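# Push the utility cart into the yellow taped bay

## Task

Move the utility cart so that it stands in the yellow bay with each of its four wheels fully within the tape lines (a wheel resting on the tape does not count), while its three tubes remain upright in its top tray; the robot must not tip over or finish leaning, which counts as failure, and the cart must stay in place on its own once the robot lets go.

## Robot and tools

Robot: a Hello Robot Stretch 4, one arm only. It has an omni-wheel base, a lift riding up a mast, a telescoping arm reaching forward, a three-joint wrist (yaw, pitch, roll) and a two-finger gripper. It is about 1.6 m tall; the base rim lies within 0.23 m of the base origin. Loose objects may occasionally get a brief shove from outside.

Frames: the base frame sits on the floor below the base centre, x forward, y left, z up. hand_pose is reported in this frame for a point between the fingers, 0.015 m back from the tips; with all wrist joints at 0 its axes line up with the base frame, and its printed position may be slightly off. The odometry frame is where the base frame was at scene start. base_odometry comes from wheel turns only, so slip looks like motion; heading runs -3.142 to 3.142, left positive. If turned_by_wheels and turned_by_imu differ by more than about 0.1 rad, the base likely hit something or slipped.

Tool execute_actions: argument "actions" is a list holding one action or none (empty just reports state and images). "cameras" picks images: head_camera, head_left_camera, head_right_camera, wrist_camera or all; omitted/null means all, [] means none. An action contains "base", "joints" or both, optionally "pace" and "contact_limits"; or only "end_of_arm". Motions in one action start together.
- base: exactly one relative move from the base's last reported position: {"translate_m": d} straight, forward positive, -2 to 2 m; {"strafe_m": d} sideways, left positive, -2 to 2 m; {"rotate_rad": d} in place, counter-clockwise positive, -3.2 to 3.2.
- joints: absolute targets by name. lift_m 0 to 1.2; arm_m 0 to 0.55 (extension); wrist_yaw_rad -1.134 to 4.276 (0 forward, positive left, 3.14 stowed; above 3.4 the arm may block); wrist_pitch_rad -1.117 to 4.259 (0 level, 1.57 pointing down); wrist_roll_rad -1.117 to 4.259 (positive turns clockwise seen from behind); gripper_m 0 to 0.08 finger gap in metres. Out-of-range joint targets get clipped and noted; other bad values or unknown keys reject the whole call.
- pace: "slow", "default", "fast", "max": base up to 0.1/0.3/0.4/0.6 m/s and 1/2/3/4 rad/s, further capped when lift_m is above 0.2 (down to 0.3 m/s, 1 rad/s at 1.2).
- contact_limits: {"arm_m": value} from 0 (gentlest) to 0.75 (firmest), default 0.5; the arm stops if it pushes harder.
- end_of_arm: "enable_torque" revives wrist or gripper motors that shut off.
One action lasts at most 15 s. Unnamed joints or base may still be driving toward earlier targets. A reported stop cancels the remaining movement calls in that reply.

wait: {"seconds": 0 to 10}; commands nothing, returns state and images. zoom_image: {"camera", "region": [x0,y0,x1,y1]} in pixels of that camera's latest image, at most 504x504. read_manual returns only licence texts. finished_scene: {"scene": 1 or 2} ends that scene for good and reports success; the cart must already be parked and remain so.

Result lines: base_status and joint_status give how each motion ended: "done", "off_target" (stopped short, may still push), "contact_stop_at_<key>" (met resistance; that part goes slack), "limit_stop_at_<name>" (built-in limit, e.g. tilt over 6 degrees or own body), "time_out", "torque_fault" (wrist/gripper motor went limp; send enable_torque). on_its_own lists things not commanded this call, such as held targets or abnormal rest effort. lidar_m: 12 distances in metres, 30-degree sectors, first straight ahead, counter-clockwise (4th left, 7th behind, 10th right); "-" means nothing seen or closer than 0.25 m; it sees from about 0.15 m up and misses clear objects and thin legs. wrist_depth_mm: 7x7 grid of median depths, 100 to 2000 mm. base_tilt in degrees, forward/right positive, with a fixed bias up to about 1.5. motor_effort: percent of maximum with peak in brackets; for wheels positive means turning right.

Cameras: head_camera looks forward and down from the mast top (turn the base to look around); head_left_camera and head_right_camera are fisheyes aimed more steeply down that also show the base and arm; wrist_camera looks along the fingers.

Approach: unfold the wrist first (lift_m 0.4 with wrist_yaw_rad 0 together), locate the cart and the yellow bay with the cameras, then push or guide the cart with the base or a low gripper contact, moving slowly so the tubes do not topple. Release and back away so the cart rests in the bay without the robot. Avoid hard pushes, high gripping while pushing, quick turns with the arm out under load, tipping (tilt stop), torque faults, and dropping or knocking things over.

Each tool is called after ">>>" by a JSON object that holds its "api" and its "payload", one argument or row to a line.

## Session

>>> {"api": "execute_actions", "payload": {
  "actions": []
}}

Scene clock: 0.00 s.
base_odometry: x=+0.000 y=+0.000 heading=+0.000 (m, m, rad; odometry frame)
turned_by_wheels: +0.000 (rad since the last result)
turned_by_imu: +0.000 (rad since the last result)
base_tilt: forward=+0.3 right=+0.2 (deg)
lidar_m: 1.68 1.72 0.80 0.62 0.61 1.88 1.76 2.04 0.64 0.55 0.57 0.75
base_status: not commanded
joint_positions: lift_m=+0.160 arm_m=-0.001 wrist_yaw_rad=+3.100 wrist_pitch_rad=+0.012 wrist_roll_rad=-0.003 gripper_m=+0.040
joint_status: not commanded
motor_effort: lift_m=+19 arm_m=+0 wrist_yaw_rad=+0 wrist_pitch_rad=-8 wrist_roll_rad=+0 gripper_m=+2 wheel_0=+1 wheel_1=+0 wheel_2=+0 (%)
hand_pose: x=-0.0387 y=+0.0962 z=+0.3352 quat_wxyz=(+0.021, -0.006, -0.001, +1.000) (m; base frame)
wrist_depth_mm: - 136 - - - - - / - 123 185 - - - - / - 129 190 - - - - / 137 138 - - - - - / 1618 1921 - 1808 1921 - - / 1042 1098 147 1160 147 1138 1118 / 778 - - 842 - - 798
pictures: head_camera, head_left_camera, head_right_camera, wrist_camera
camera_calibration (this result's frames):
wrist_camera: T_world_to_cam=[[0.0528932, 0.998599, 0.0012711, -0.0953434], [0.0423891, -0.000973499, -0.999101, 0.391177], [-0.9977, 0.0528995, -0.0423812, 0.120988], [0, 0, 0, 1]] pos_world=[0.109171, 0.0891904, 0.396074]
Images, in order (width x height): head_camera 420x560, head_left_camera 420x672, head_right_camera 420x672, wrist_camera 616x392.

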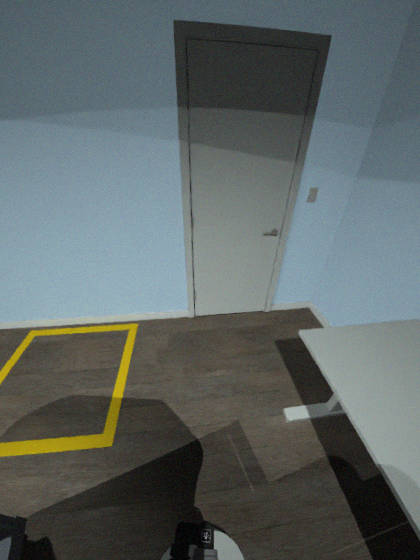

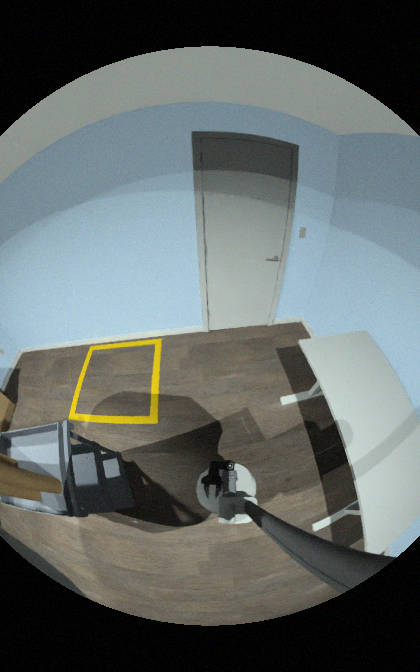

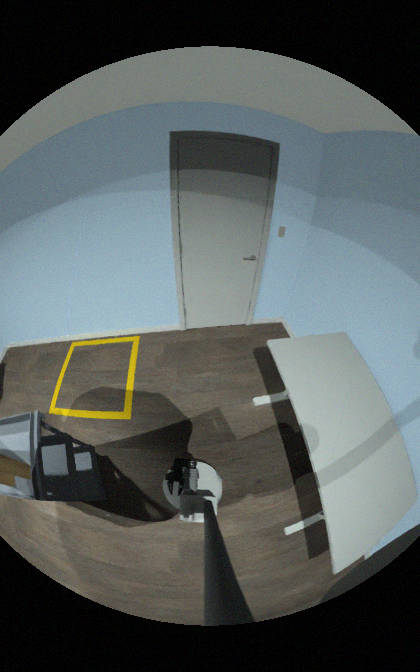

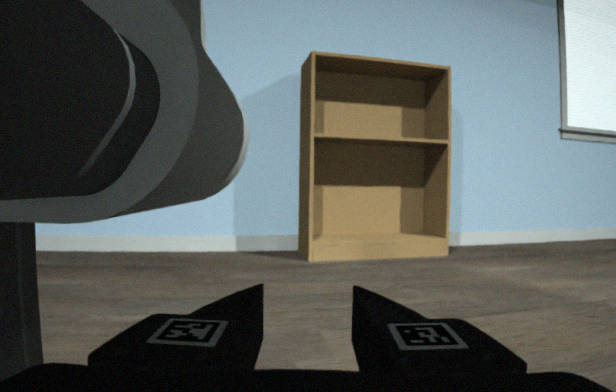

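>>> {"api": "zoom_image", "payload": {
  "camera": "head_camera",
  "region": [0, 300, 220, 560]
}}

>>> {"api": "zoom_image", "payload": {
  "camera": "head_left_camera",
  "region": [0, 320, 240, 560]
}}

Region (0, 300, 220, 560) of head_camera's 420x560 image, scaled by 1.938, with more detail than that image has; it fills the left 426 columns of this view, and the rest is white.

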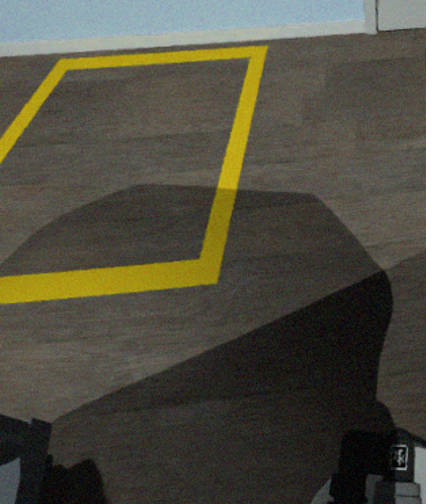

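Region (0, 320, 240, 560) of head_left_camera's 420x672 image, scaled by 2.100, with more detail than that image has.

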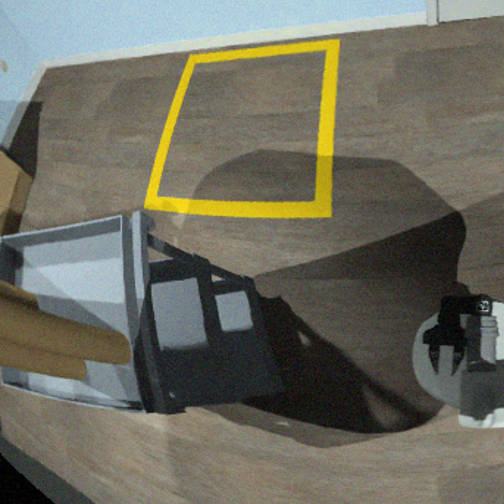

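>>> {"api": "zoom_image", "payload": {
  "camera": "head_left_camera",
  "region": [0, 400, 150, 540]
}}

>>> {"api": "zoom_image", "payload": {
  "camera": "head_right_camera",
  "region": [0, 390, 150, 530]
}}

Region (0, 400, 150, 540) of head_left_camera's 420x672 image, scaled by 3.360, with more detail than that image has; it fills the top 470 rows of this view, and the rest is white.

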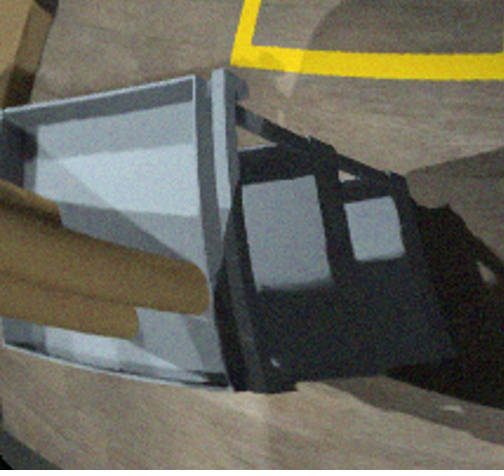

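Region (0, 390, 150, 530) of head_right_camera's 420x672 image, scaled by 3.360, with more detail than that image has; it fills the top 470 rows of this view, and the rest is white.

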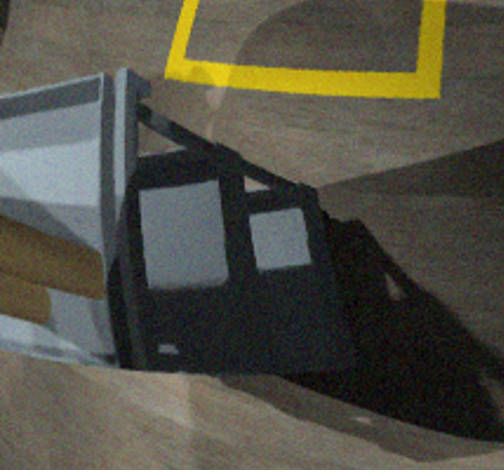

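>>> {"api": "execute_actions", "payload": {
  "actions": [
    {"base": {"rotate_rad": 1.559}, "joints": {"lift_m": 0.444, "wrist_yaw_rad": -0.3, "wrist_pitch_rad": 0.0, "gripper_m": 0.08}, "pace": "default"}
  ]
}}

Scene clock: 8.97 s.
base_odometry: x=+0.000 y=+0.000 heading=+1.559 (m, m, rad; odometry frame)
turned_by_wheels: +1.559 (rad since the last result)
turned_by_imu: +1.536 (rad since the last result)
base_tilt: forward=+0.3 right=+0.2 (deg)
lidar_m: 0.62 0.61 1.89 1.74 2.02 0.64 0.57 0.56 0.72 1.67 1.72 2.10
base_status: done
joint_positions: lift_m=+0.444 arm_m=-0.001 wrist_yaw_rad=-0.300 wrist_pitch_rad=+0.003 wrist_roll_rad=-0.003 gripper_m=+0.080
joint_status: all done
motor_effort: lift_m=+22(25) arm_m=+0(0) wrist_yaw_rad=-1(6) wrist_pitch_rad=-8(10) wrist_roll_rad=+2(1) gripper_m=+5(8) wheel_0=-3(9) wheel_1=-2(10) wheel_2=-1(8) (%)
hand_pose: x=+0.3475 y=-0.1463 z=+0.6213 quat_wxyz=(+0.989, -0.001, +0.002, -0.149) (m; base frame)
wrist_depth_mm: 394 459 - - - 1756 1397 / 442 496 559 - - 1756 1430 / 820 842 - - - 1708 1430 / - - - - - 1708 1430 / 917 917 - - - 1756 1464 / 442 480 603 - 1808 1537 1397 / - - 615 1430 715 - -
pictures: head_camera, head_left_camera, head_right_camera, wrist_camera
camera_calibration (this result's frames):
wrist_camera: T_world_to_cam=[[-0.305811, -0.952092, 0.00116628, -0.0346173], [-0.031619, 0.00893168, -0.99946, 0.687763], [0.951567, -0.305683, -0.0328356, -0.204503], [0, 0, 0, 1]] pos_world=[0.205759, -0.101615, 0.680717]
Images, in order (width x height): head_camera 420x560, head_left_camera 420x672, head_right_camera 420x672, wrist_camera 616x392.

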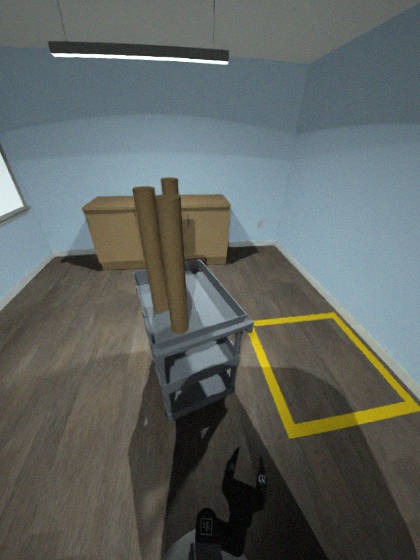

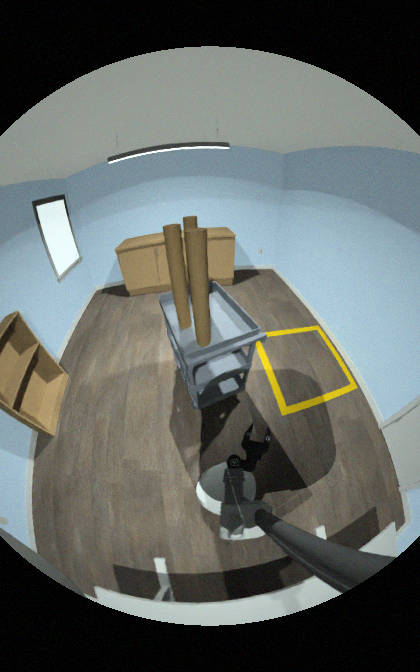

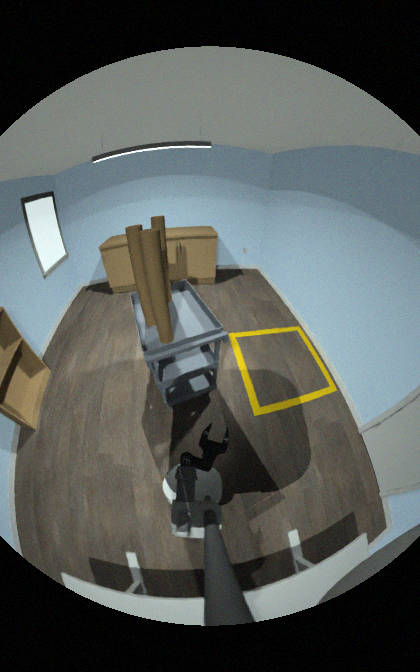

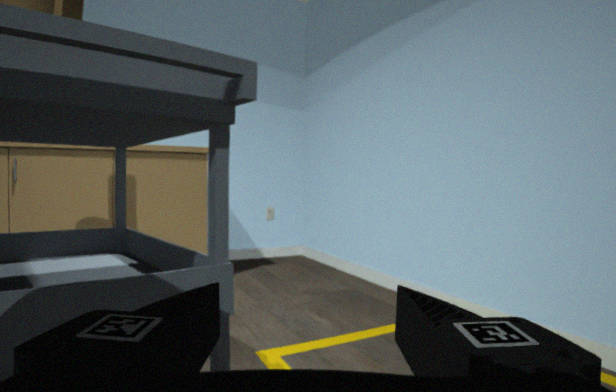

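>>> {"api": "execute_actions", "payload": {
  "actions": []
}}

Scene clock: 9.83 s.
base_odometry: x=+0.000 y=+0.000 heading=+1.559 (m, m, rad; odometry frame)
turned_by_wheels: +0.000 (rad since the last result)
turned_by_imu: +0.000 (rad since the last result)
base_tilt: forward=+0.4 right=+0.2 (deg)
lidar_m: 0.61 0.61 1.91 1.74 2.04 0.64 0.56 0.59 0.69 1.69 1.71 2.07
base_status: done
joint_positions: lift_m=+0.444 arm_m=-0.001 wrist_yaw_rad=-0.300 wrist_pitch_rad=+0.003 wrist_roll_rad=-0.003 gripper_m=+0.080
joint_status: all done
motor_effort: lift_m=+23(25) arm_m=+0(0) wrist_yaw_rad=-1(6) wrist_pitch_rad=-8(10) wrist_roll_rad=+2(1) gripper_m=+3(8) wheel_0=-3(9) wheel_1=-2(10) wheel_2=-1(8) (%)
hand_pose: x=+0.3475 y=-0.1463 z=+0.6213 quat_wxyz=(+0.989, -0.001, +0.002, -0.149) (m; base frame)
wrist_depth_mm: 392 462 - - - 1756 1430 / 439 496 559 - - 1756 1430 / 831 831 - - - 1708 1430 / - - - - - 1756 1464 / 891 917 - - - 1756 1430 / 442 484 603 - 1808 1576 1430 / - - 609 1430 715 - -
pictures: head_camera, head_left_camera, head_right_camera, wrist_camera
camera_calibration (this result's frames):
wrist_camera: T_world_to_cam=[[-0.305811, -0.952091, 0.00116623, -0.0346172], [-0.0316188, 0.00893168, -0.99946, 0.687763], [0.951567, -0.305683, -0.0328354, -0.204503], [0, 0, 0, 1]] pos_world=[0.205759, -0.101615, 0.680717]
Images, in order (width x height): head_camera 420x560, head_left_camera 420x672, head_right_camera 420x672, wrist_camera 616x392.

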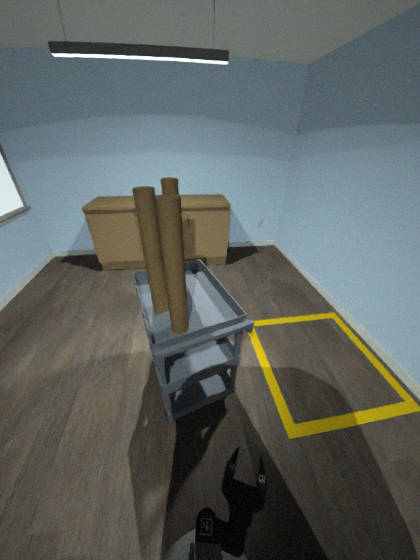

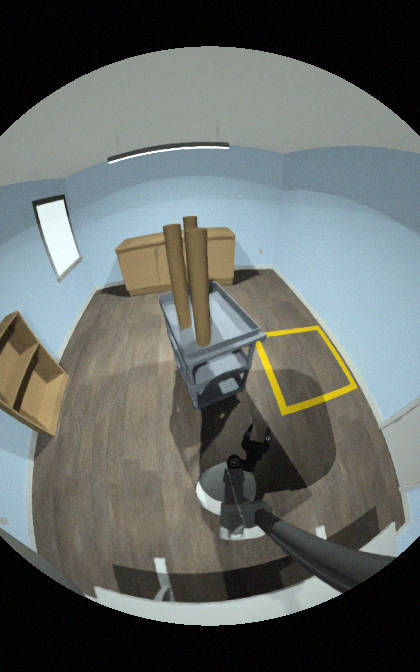

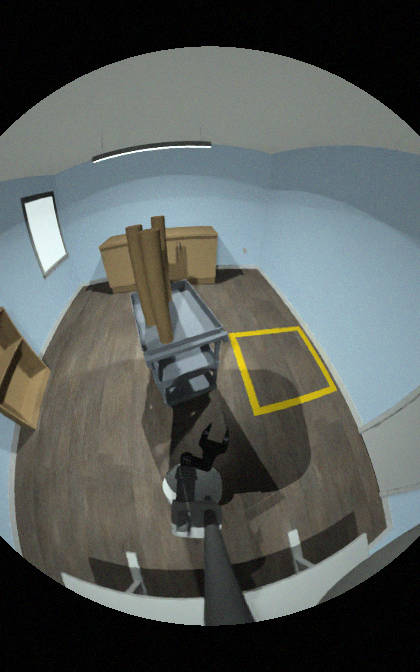

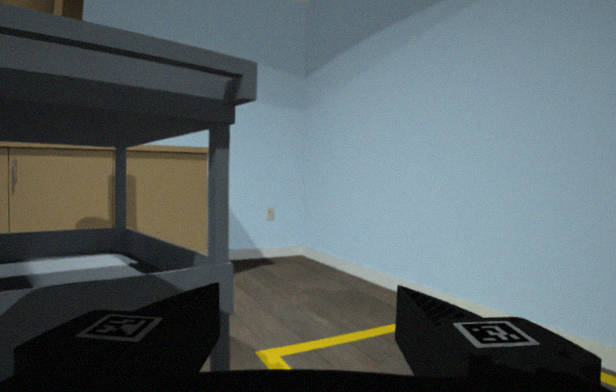

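>>> {"api": "zoom_image", "payload": {
  "camera": "head_camera",
  "region": [220, 290, 420, 450]
}}

>>> {"api": "zoom_image", "payload": {
  "camera": "head_camera",
  "region": [120, 250, 270, 430]
}}

Region (220, 290, 420, 450) of head_camera's 420x560 image, scaled by 2.520, with more detail than that image has; it fills the top 403 rows of this view, and the rest is white.

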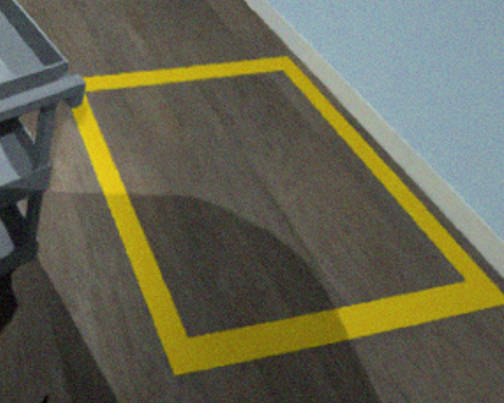

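Region (120, 250, 270, 430) of head_camera's 420x560 image, scaled by 2.800, with more detail than that image has.

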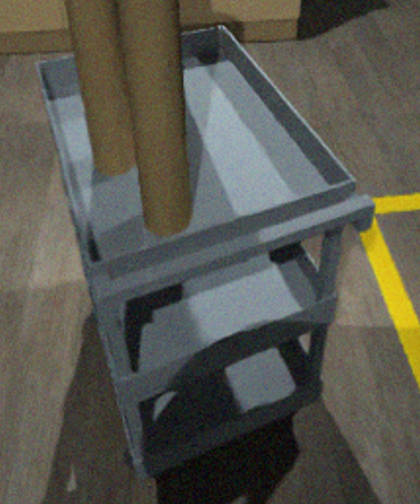

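>>> {"api": "zoom_image", "payload": {
  "camera": "head_right_camera",
  "region": [200, 300, 360, 430]
}}

>>> {"api": "zoom_image", "payload": {
  "camera": "head_left_camera",
  "region": [220, 300, 380, 430]
}}

Region (200, 300, 360, 430) of head_right_camera's 420x672 image, scaled by 3.150, with more detail than that image has; it fills the top 410 rows of this view, and the rest is white.

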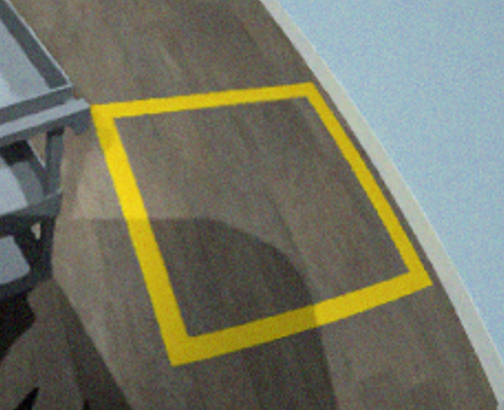

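Region (220, 300, 380, 430) of head_left_camera's 420x672 image, scaled by 3.150, with more detail than that image has; it fills the top 410 rows of this view, and the rest is white.

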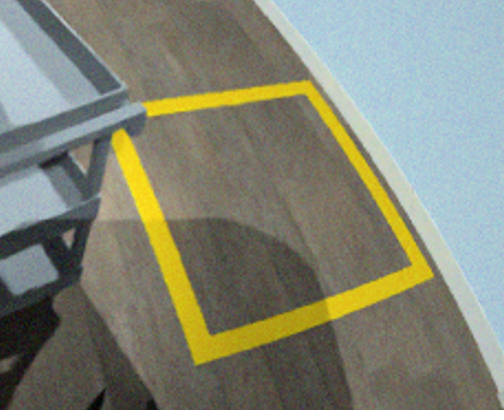

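>>> {"api": "zoom_image", "payload": {
  "camera": "head_right_camera",
  "region": [160, 390, 280, 510]
}}

>>> {"api": "zoom_image", "payload": {
  "camera": "head_camera",
  "region": [180, 420, 300, 560]
}}

Region (160, 390, 280, 510) of head_right_camera's 420x672 image, scaled by 4.200, with more detail than that image has.

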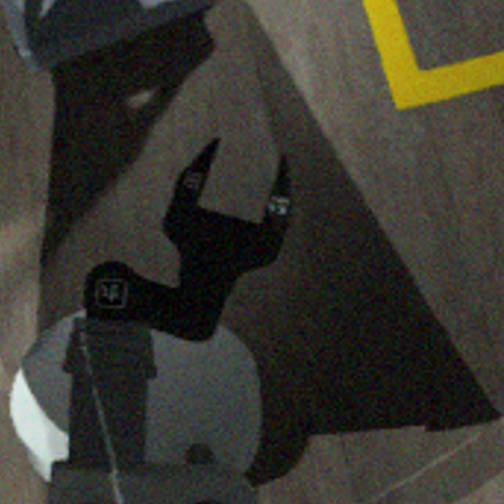

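Region (180, 420, 300, 560) of head_camera's 420x560 image, scaled by 3.600, with more detail than that image has; it fills the left 432 columns of this view, and the rest is white.

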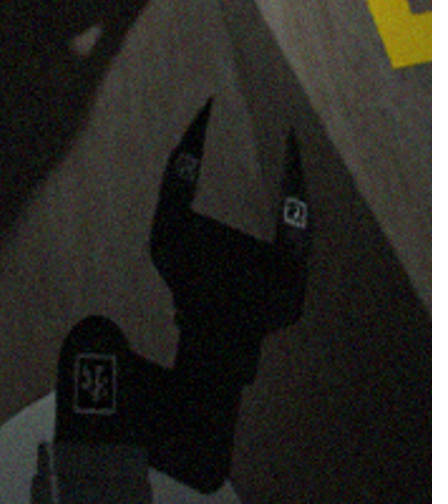

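>>> {"api": "zoom_image", "payload": {
  "camera": "head_right_camera",
  "region": [110, 260, 250, 420]
}}

>>> {"api": "zoom_image", "payload": {
  "camera": "head_left_camera",
  "region": [140, 260, 280, 420]
}}

Region (110, 260, 250, 420) of head_right_camera's 420x672 image, scaled by 3.150, with more detail than that image has; it fills the left 441 columns of this view, and the rest is white.

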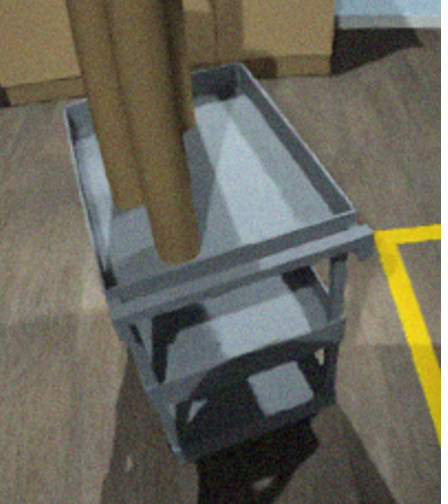

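Region (140, 260, 280, 420) of head_left_camera's 420x672 image, scaled by 3.150, with more detail than that image has; it fills the left 441 columns of this view, and the rest is white.

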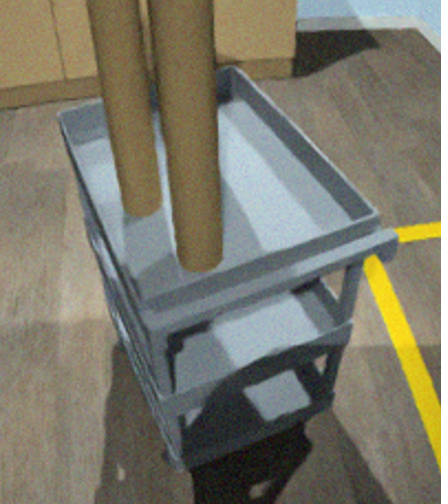

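>>> {"api": "execute_actions", "payload": {
  "actions": [
    {"base": {"translate_m": 0.42}}
  ]
}}

Scene clock: 22.10 s.
base_odometry: x=+0.005 y=+0.420 heading=+1.559 (m, m, rad; odometry frame)
turned_by_wheels: +0.001 (rad since the last result)
turned_by_imu: -0.003 (rad since the last result)
base_tilt: forward=+0.3 right=+0.2 (deg)
lidar_m: 0.25 0.25 0.25 1.78 2.11 1.13 0.98 0.98 1.82 1.63 1.64 0.28
base_status: done
joint_positions: lift_m=+0.444 arm_m=-0.001 wrist_yaw_rad=-0.300 wrist_pitch_rad=+0.003 wrist_roll_rad=-0.003 gripper_m=+0.080
joint_status: not commanded
motor_effort: lift_m=+22(23) arm_m=+0(0) wrist_yaw_rad=+0(1) wrist_pitch_rad=-8(8) wrist_roll_rad=+1(1) gripper_m=+4(5) wheel_0=+6(5) wheel_1=+5(9) wheel_2=-2(12) (%)
hand_pose: x=+0.3475 y=-0.1464 z=+0.6213 quat_wxyz=(+0.989, -0.001, +0.002, -0.149) (m; base frame)
wrist_depth_mm: 233 236 224 - - 1661 1366 / 347 355 - - - 1661 1397 / 634 1863 - - - 1661 1366 / 1661 1863 - - - 1661 1397 / 640 1863 - - - 1618 1366 / 597 484 208 1808 1808 1499 1336 / - - 209 1336 715 - -
pictures: head_camera, head_left_camera, head_right_camera, wrist_camera
camera_calibration (this result's frames):
wrist_camera: T_world_to_cam=[[-0.306099, -0.951999, 0.00116619, -0.0345683], [-0.0316162, 0.0089413, -0.99946, 0.687789], [0.951475, -0.30597, -0.0328355, -0.204487], [0, 0, 0, 1]] pos_world=[0.205728, -0.101626, 0.680744]
Images, in order (width x height): head_camera 420x560, head_left_camera 420x672, head_right_camera 420x672, wrist_camera 616x392.

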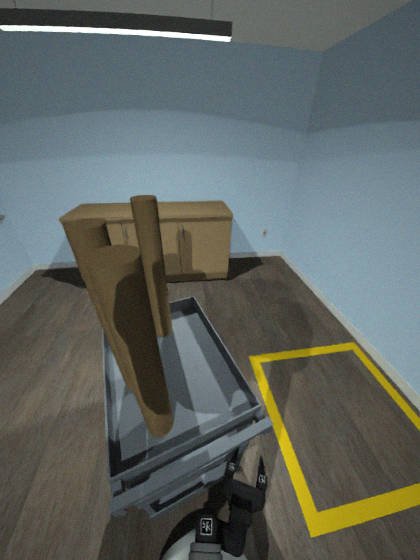

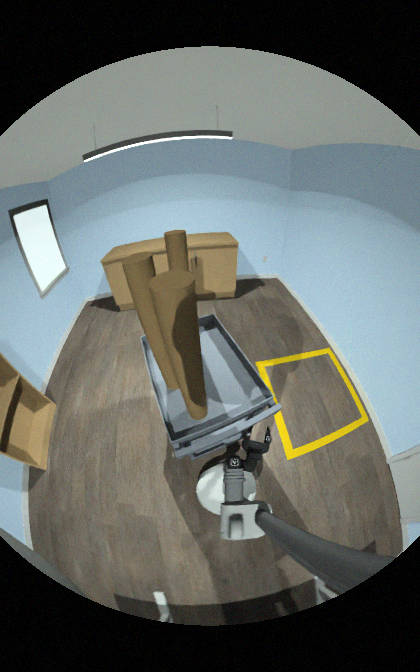

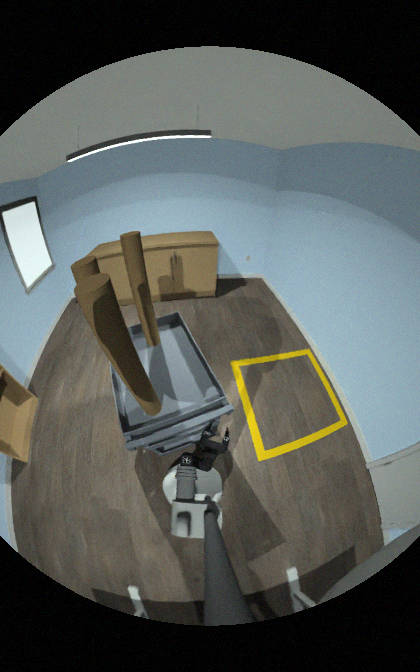

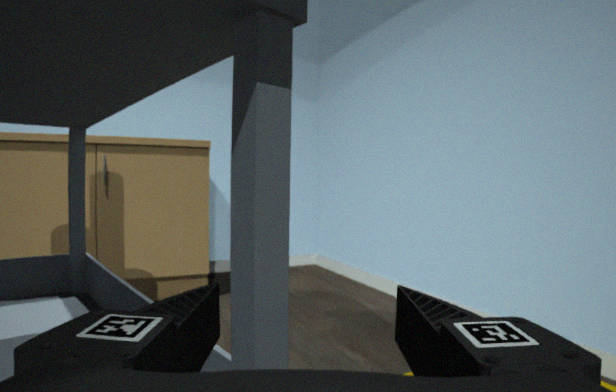

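>>> {"api": "execute_actions", "payload": {
  "actions": [
    {"joints": {"arm_m": 0.125}}
  ],
  "cameras": ["head_camera", "wrist_camera"]
}}

Scene clock: 23.83 s.
base_odometry: x=+0.005 y=+0.420 heading=+1.559 (m, m, rad; odometry frame)
turned_by_wheels: +0.000 (rad since the last result)
turned_by_imu: -0.001 (rad since the last result)
base_tilt: forward=+0.4 right=+0.1 (deg)
lidar_m: 0.25 0.25 0.25 1.77 2.11 1.10 0.99 0.99 1.80 1.58 1.62 0.34
base_status: not commanded
joint_positions: lift_m=+0.444 arm_m=+0.124 wrist_yaw_rad=-0.300 wrist_pitch_rad=+0.003 wrist_roll_rad=-0.003 gripper_m=+0.080
joint_status: all done
motor_effort: lift_m=+22(22) arm_m=+8(10) wrist_yaw_rad=-1(1) wrist_pitch_rad=-9(8) wrist_roll_rad=+0(1) gripper_m=+4(3) wheel_0=+5(5) wheel_1=+5(5) wheel_2=-2(2) (%)
hand_pose: x=+0.4719 y=-0.1463 z=+0.6213 quat_wxyz=(+0.989, -0.001, +0.002, -0.149) (m; base frame)
wrist_depth_mm: 236 239 - - - 1618 1336 / 351 - - - - 1618 1336 / 1576 1808 - - - 1661 1336 / 1576 1756 - - - 1661 1366 / 1576 1808 - - - 1661 1366 / 504 1808 1756 891 144 1464 1336 / - - 1336 - 126 - -
pictures: head_camera, wrist_camera
camera_calibration (this result's frames):
wrist_camera: T_world_to_cam=[[-0.305979, -0.952038, 0.00116534, 0.00346519], [-0.0315434, 0.00891445, -0.999463, 0.691702], [0.951516, -0.305851, -0.0327581, -0.322878], [0, 0, 0, 1]] pos_world=[0.330102, -0.10162, 0.680749]
Images, in order (width x height): head_camera 420x560, wrist_camera 616x392.

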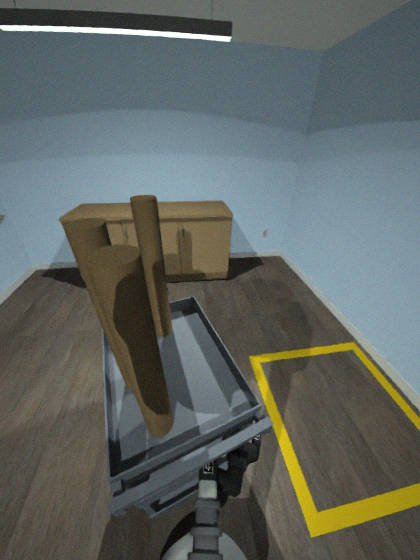

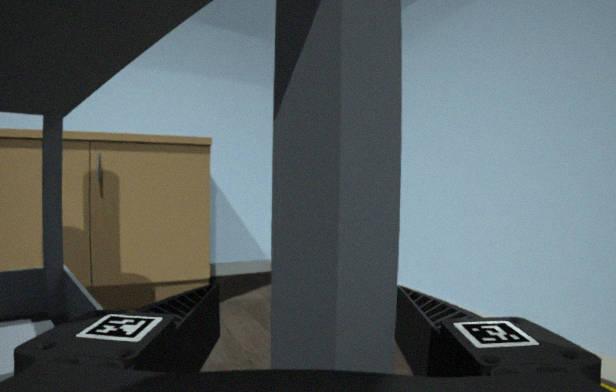

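>>> {"api": "zoom_image", "payload": {
  "camera": "head_camera",
  "region": [230, 330, 420, 550]
}}

Region (230, 330, 420, 550) of head_camera's 420x560 image, scaled by 2.291, with more detail than that image has; it fills the left 435 columns of this view, and the rest is white.

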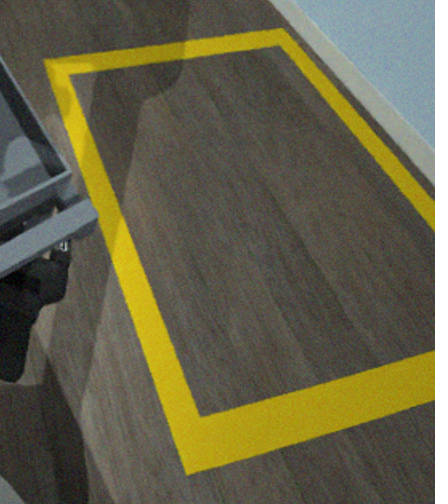

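>>> {"api": "execute_actions", "payload": {
  "actions": [
    {"base": {"strafe_m": -1.19}, "joints": {"arm_m": 0.55, "gripper_m": 0.045}, "pace": "slow"}
  ]
}}

action 0: "base": strafe_m = -1.19 would last too long for one action: at the pace "slow" strafe_m can be at most 0.78 in either direction: name a faster pace, or command the rest in another action

>>> {"api": "execute_actions", "payload": {
  "actions": [
    {"base": {"strafe_m": -0.4}, "joints": {"arm_m": 0.55, "gripper_m": 0.045}, "pace": "slow"}
  ]
}}

Scene clock: 31.27 s.
base_odometry: x=+0.405 y=+0.415 heading=+1.559 (m, m, rad; odometry frame)
turned_by_wheels: +0.000 (rad since the last result)
turned_by_imu: +0.000 (rad since the last result)
base_tilt: forward=+0.4 right=+0.2 (deg)
lidar_m: 0.39 0.44 2.78 2.15 2.51 1.02 0.92 0.92 1.34 1.23 1.25 1.52
base_status: done
joint_positions: lift_m=+0.444 arm_m=+0.548 wrist_yaw_rad=-0.302 wrist_pitch_rad=+0.003 wrist_roll_rad=-0.002 gripper_m=+0.045
joint_status: all done
motor_effort: lift_m=+22(22) arm_m=+9(14) wrist_yaw_rad=+7(12) wrist_pitch_rad=-7(8) wrist_roll_rad=+2(0) gripper_m=+0(10) wheel_0=+1(21) wheel_1=-5(8) wheel_2=-1(4) (%)
hand_pose: x=+0.8954 y=-0.1468 z=+0.6214 quat_wxyz=(+0.989, -0.001, +0.001, -0.151) (m; base frame)
wrist_depth_mm: 1808 - - - 1464 1138 917 / 1808 - - 1863 1499 1118 931 / 1336 - - 1921 1499 1138 931 / 1366 - - 1863 1537 1118 946 / 1308 - - 1863 1499 1138 946 / 1397 1464 - 1808 153 1078 931 / - - - - 129 - 904
pictures: head_camera, head_left_camera, head_right_camera, wrist_camera
camera_calibration (this result's frames):
wrist_camera: T_world_to_cam=[[-0.308412, -0.951252, 0.0011029, 0.134965], [-0.0313024, 0.00898996, -0.99947, 0.704928], [0.950738, -0.308283, -0.0325491, -0.725822], [0, 0, 0, 1]] pos_world=[0.753758, -0.10171, 0.68078]
Images, in order (width x height): head_camera 420x560, head_left_camera 420x672, head_right_camera 420x672, wrist_camera 616x392.

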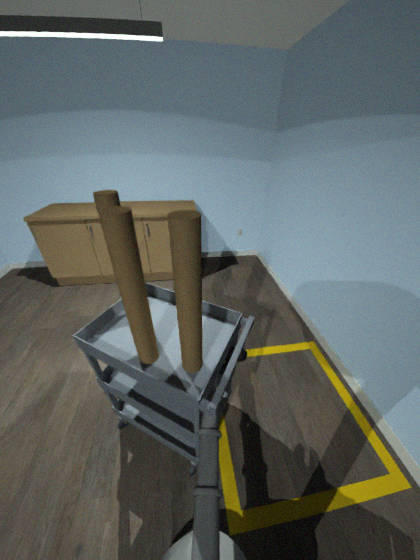

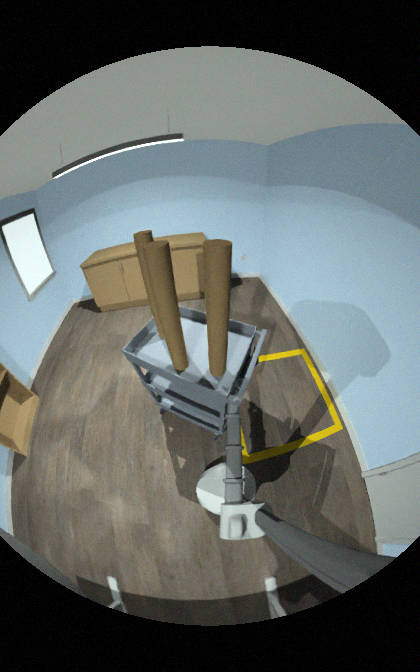

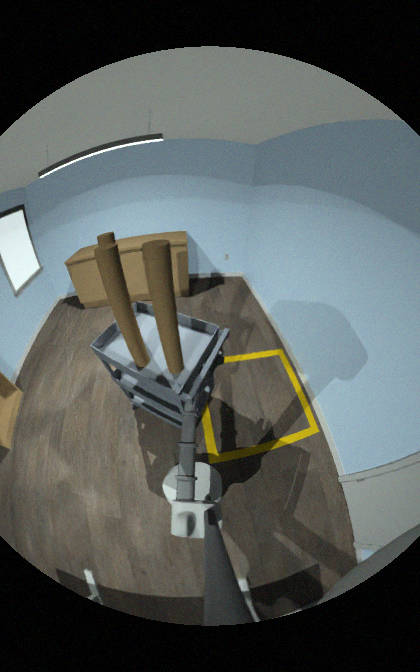

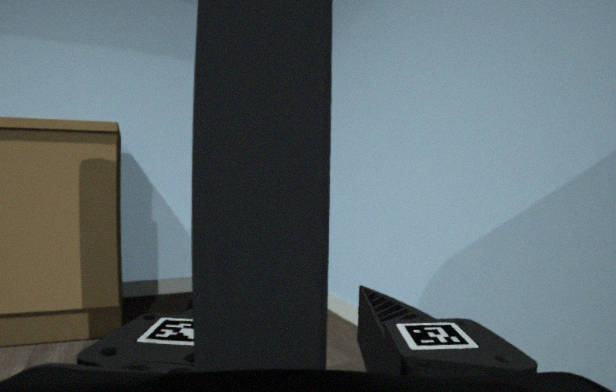

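>>> {"api": "zoom_image", "payload": {
  "camera": "head_camera",
  "region": [60, 260, 280, 480]
}}

>>> {"api": "zoom_image", "payload": {
  "camera": "head_left_camera",
  "region": [110, 290, 290, 480]
}}

Region (60, 260, 280, 480) of head_camera's 420x560 image, scaled by 2.291, with more detail than that image has.

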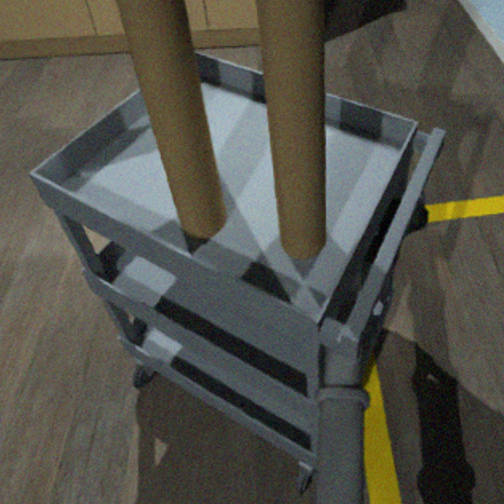

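Region (110, 290, 290, 480) of head_left_camera's 420x672 image, scaled by 2.653, with more detail than that image has; it fills the left 477 columns of this view, and the rest is white.

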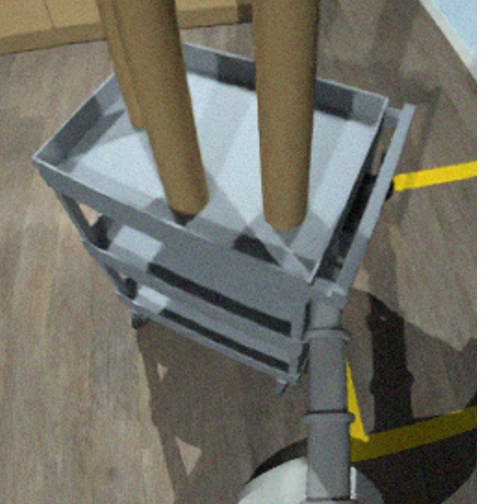

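>>> {"api": "zoom_image", "payload": {
  "camera": "head_camera",
  "region": [200, 320, 420, 550]
}}

Region (200, 320, 420, 550) of head_camera's 420x560 image, scaled by 2.191, with more detail than that image has; it fills the left 482 columns of this view, and the rest is white.

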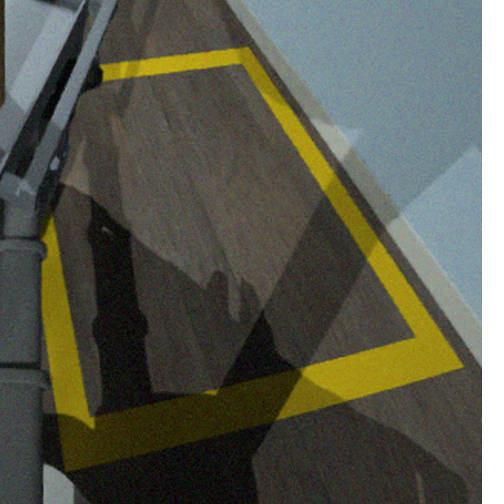

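>>> {"api": "execute_actions", "payload": {
  "actions": [
    {"base": {"strafe_m": -0.82}}
  ]
}}

Scene clock: 36.97 s.
base_odometry: x=+1.225 y=+0.407 heading=+1.559 (m, m, rad; odometry frame)
turned_by_wheels: +0.001 (rad since the last result)
turned_by_imu: +0.015 (rad since the last result)
base_tilt: forward=+0.4 right=+0.2 (deg)
lidar_m: 0.59 0.54 3.11 2.98 1.36 0.93 1.19 0.74 0.46 0.43 0.43 0.55
base_status: done
joint_positions: lift_m=+0.444 arm_m=+0.548 wrist_yaw_rad=-0.299 wrist_pitch_rad=+0.003 wrist_roll_rad=-0.002 gripper_m=+0.045
joint_status: not commanded
motor_effort: lift_m=+22(22) arm_m=+7(9) wrist_yaw_rad=-3(19) wrist_pitch_rad=-7(7) wrist_roll_rad=-1(0) gripper_m=+0(5) wheel_0=+7(29) wheel_1=+0(10) wheel_2=+3(13) (%)
hand_pose: x=+0.8963 y=-0.1462 z=+0.6214 quat_wxyz=(+0.989, -0.001, +0.001, -0.149) (m; base frame)
wrist_depth_mm: 240 - 1464 - 347 263 - / 1921 - 1430 - 349 265 225 / - - 1430 - 349 266 223 / - - 1397 - 351 266 223 / - - 1430 - 349 267 222 / 1756 1863 668 - 151 255 224 / - - - - 130 - -
pictures: head_camera, head_left_camera, head_right_camera, wrist_camera
camera_calibration (this result's frames):
wrist_camera: T_world_to_cam=[[-0.305182, -0.952293, 0.00110386, 0.13277], [-0.0313841, 0.00889915, -0.999468, 0.705015], [0.951777, -0.305054, -0.0326028, -0.726927], [0, 0, 0, 1]] pos_world=[0.754517, -0.101591, 0.680793]
Images, in order (width x height): head_camera 420x560, head_left_camera 420x672, head_right_camera 420x672, wrist_camera 616x392.

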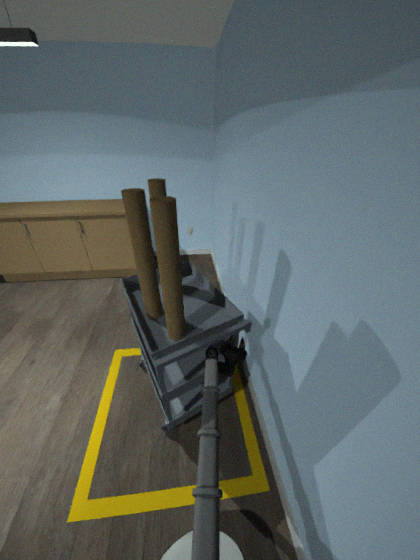

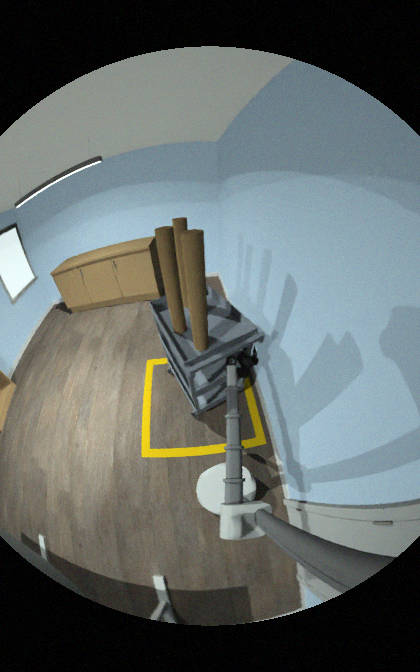

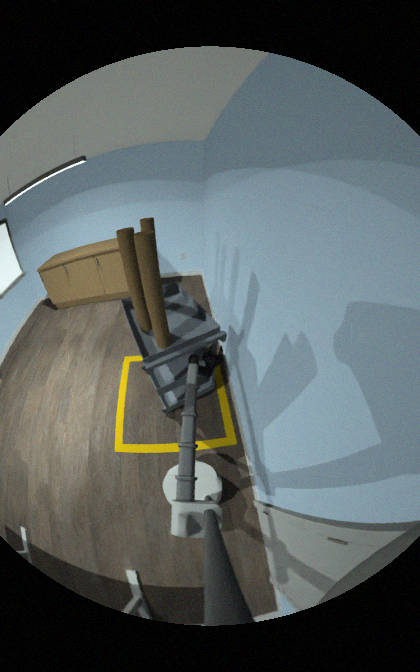

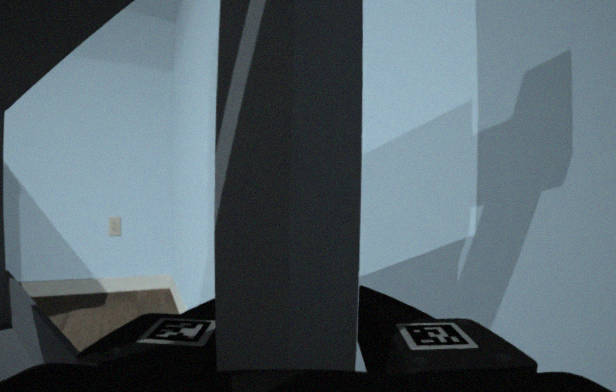

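>>> {"api": "zoom_image", "payload": {
  "camera": "head_camera",
  "region": [60, 240, 290, 530]
}}

>>> {"api": "zoom_image", "payload": {
  "camera": "head_left_camera",
  "region": [120, 270, 290, 470]
}}

Region (60, 240, 290, 530) of head_camera's 420x560 image, scaled by 1.738, with more detail than that image has; it fills the left 400 columns of this view, and the rest is white.

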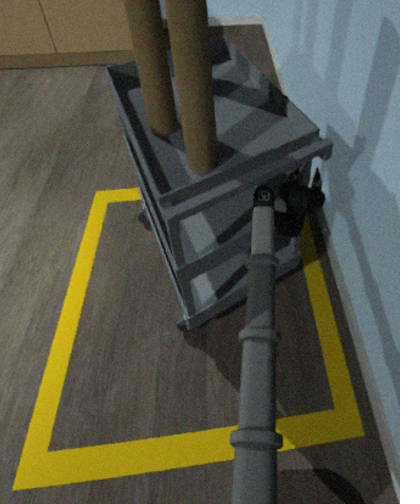

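Region (120, 270, 290, 470) of head_left_camera's 420x672 image, scaled by 2.520, with more detail than that image has; it fills the left 428 columns of this view, and the rest is white.

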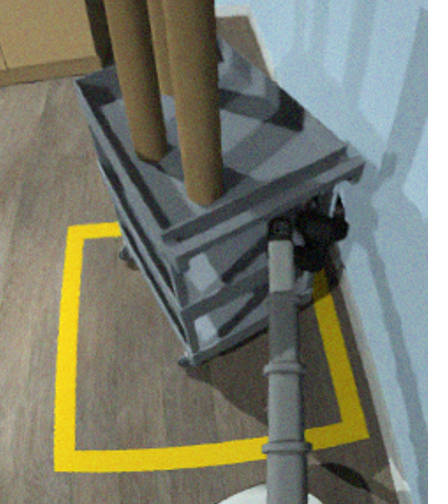

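>>> {"api": "zoom_image", "payload": {
  "camera": "head_camera",
  "region": [110, 245, 270, 445]
}}

>>> {"api": "zoom_image", "payload": {
  "camera": "head_right_camera",
  "region": [100, 265, 250, 465]
}}

Region (110, 245, 270, 445) of head_camera's 420x560 image, scaled by 2.520, with more detail than that image has; it fills the left 403 columns of this view, and the rest is white.

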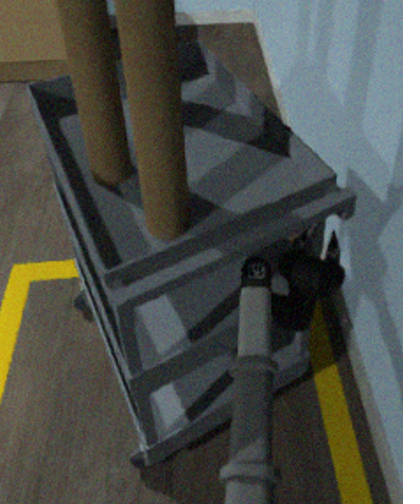

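Region (100, 265, 250, 465) of head_right_camera's 420x672 image, scaled by 2.520, with more detail than that image has; it fills the left 378 columns of this view, and the rest is white.

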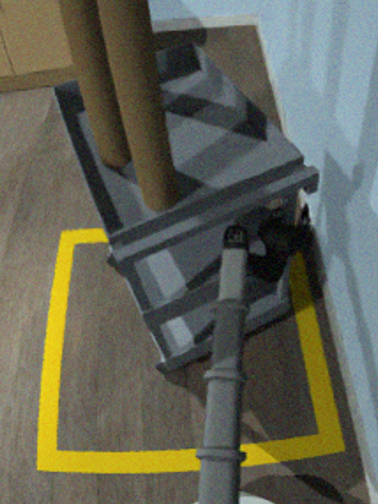

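>>> {"api": "execute_actions", "payload": {
  "actions": [
    {"joints": {"gripper_m": 0.025}}
  ],
  "cameras": ["head_camera", "wrist_camera"]
}}

Scene clock: 41.27 s.
base_odometry: x=+1.225 y=+0.407 heading=+1.560 (m, m, rad; odometry frame)
turned_by_wheels: +0.000 (rad since the last result)
turned_by_imu: -0.002 (rad since the last result)
base_tilt: forward=+0.4 right=+0.1 (deg)
lidar_m: 0.57 0.56 3.15 2.99 1.38 0.93 1.15 0.73 0.45 0.41 0.42 0.53
base_status: not commanded
joint_positions: lift_m=+0.444 arm_m=+0.548 wrist_yaw_rad=-0.297 wrist_pitch_rad=+0.003 wrist_roll_rad=-0.001 gripper_m=+0.034
joint_status: gripper_m off_target (ended at +0.034, target +0.025)
on_its_own: gripper_m is held at +0.029, not at your +0.025, by its contact guard: the fingers met something
motor_effort: lift_m=+22(22) arm_m=+7(7) wrist_yaw_rad=-9(18) wrist_pitch_rad=-8(8) wrist_roll_rad=-1(3) gripper_m=-35(34) wheel_0=+7(7) wheel_1=+0(1) wheel_2=+3(3) (%)
hand_pose: x=+0.8967 y=-0.1458 z=+0.6213 quat_wxyz=(+0.989, -0.001, +0.001, -0.148) (m; base frame)
wrist_depth_mm: 240 - 1255 - 340 264 - / 1921 - 1229 - 342 266 225 / - - 1205 - 343 266 223 / - - 1205 - 343 268 223 / - - 1205 - 343 267 224 / 1808 1863 917 - 314 256 225 / 306 - - - - - -
pictures: head_camera, wrist_camera
camera_calibration (this result's frames):
wrist_camera: T_world_to_cam=[[-0.303187, -0.952931, 0.0000795248, 0.131985], [-0.0312518, 0.00985974, -0.999463, 0.705008], [0.952418, -0.303027, -0.0327701, -0.72732], [0, 0, 0, 1]] pos_world=[0.754762, -0.101576, 0.680784]
Images, in order (width x height): head_camera 420x560, wrist_camera 616x392.

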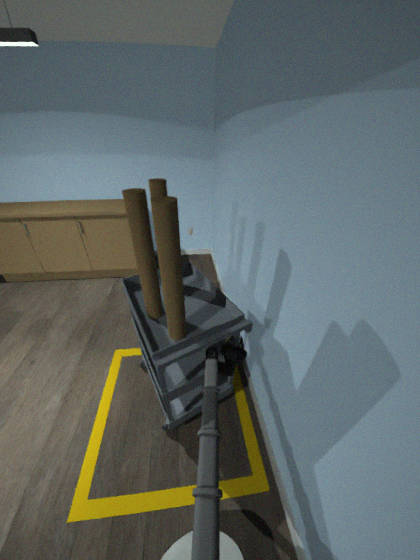

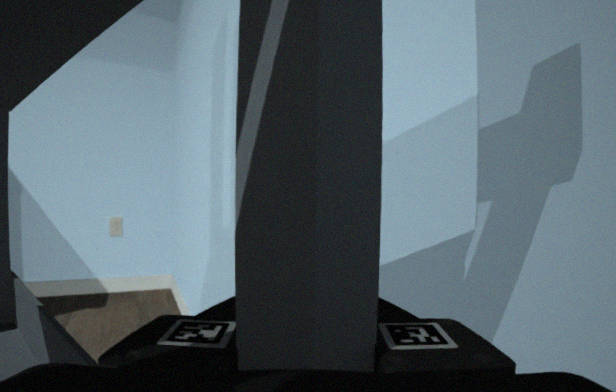

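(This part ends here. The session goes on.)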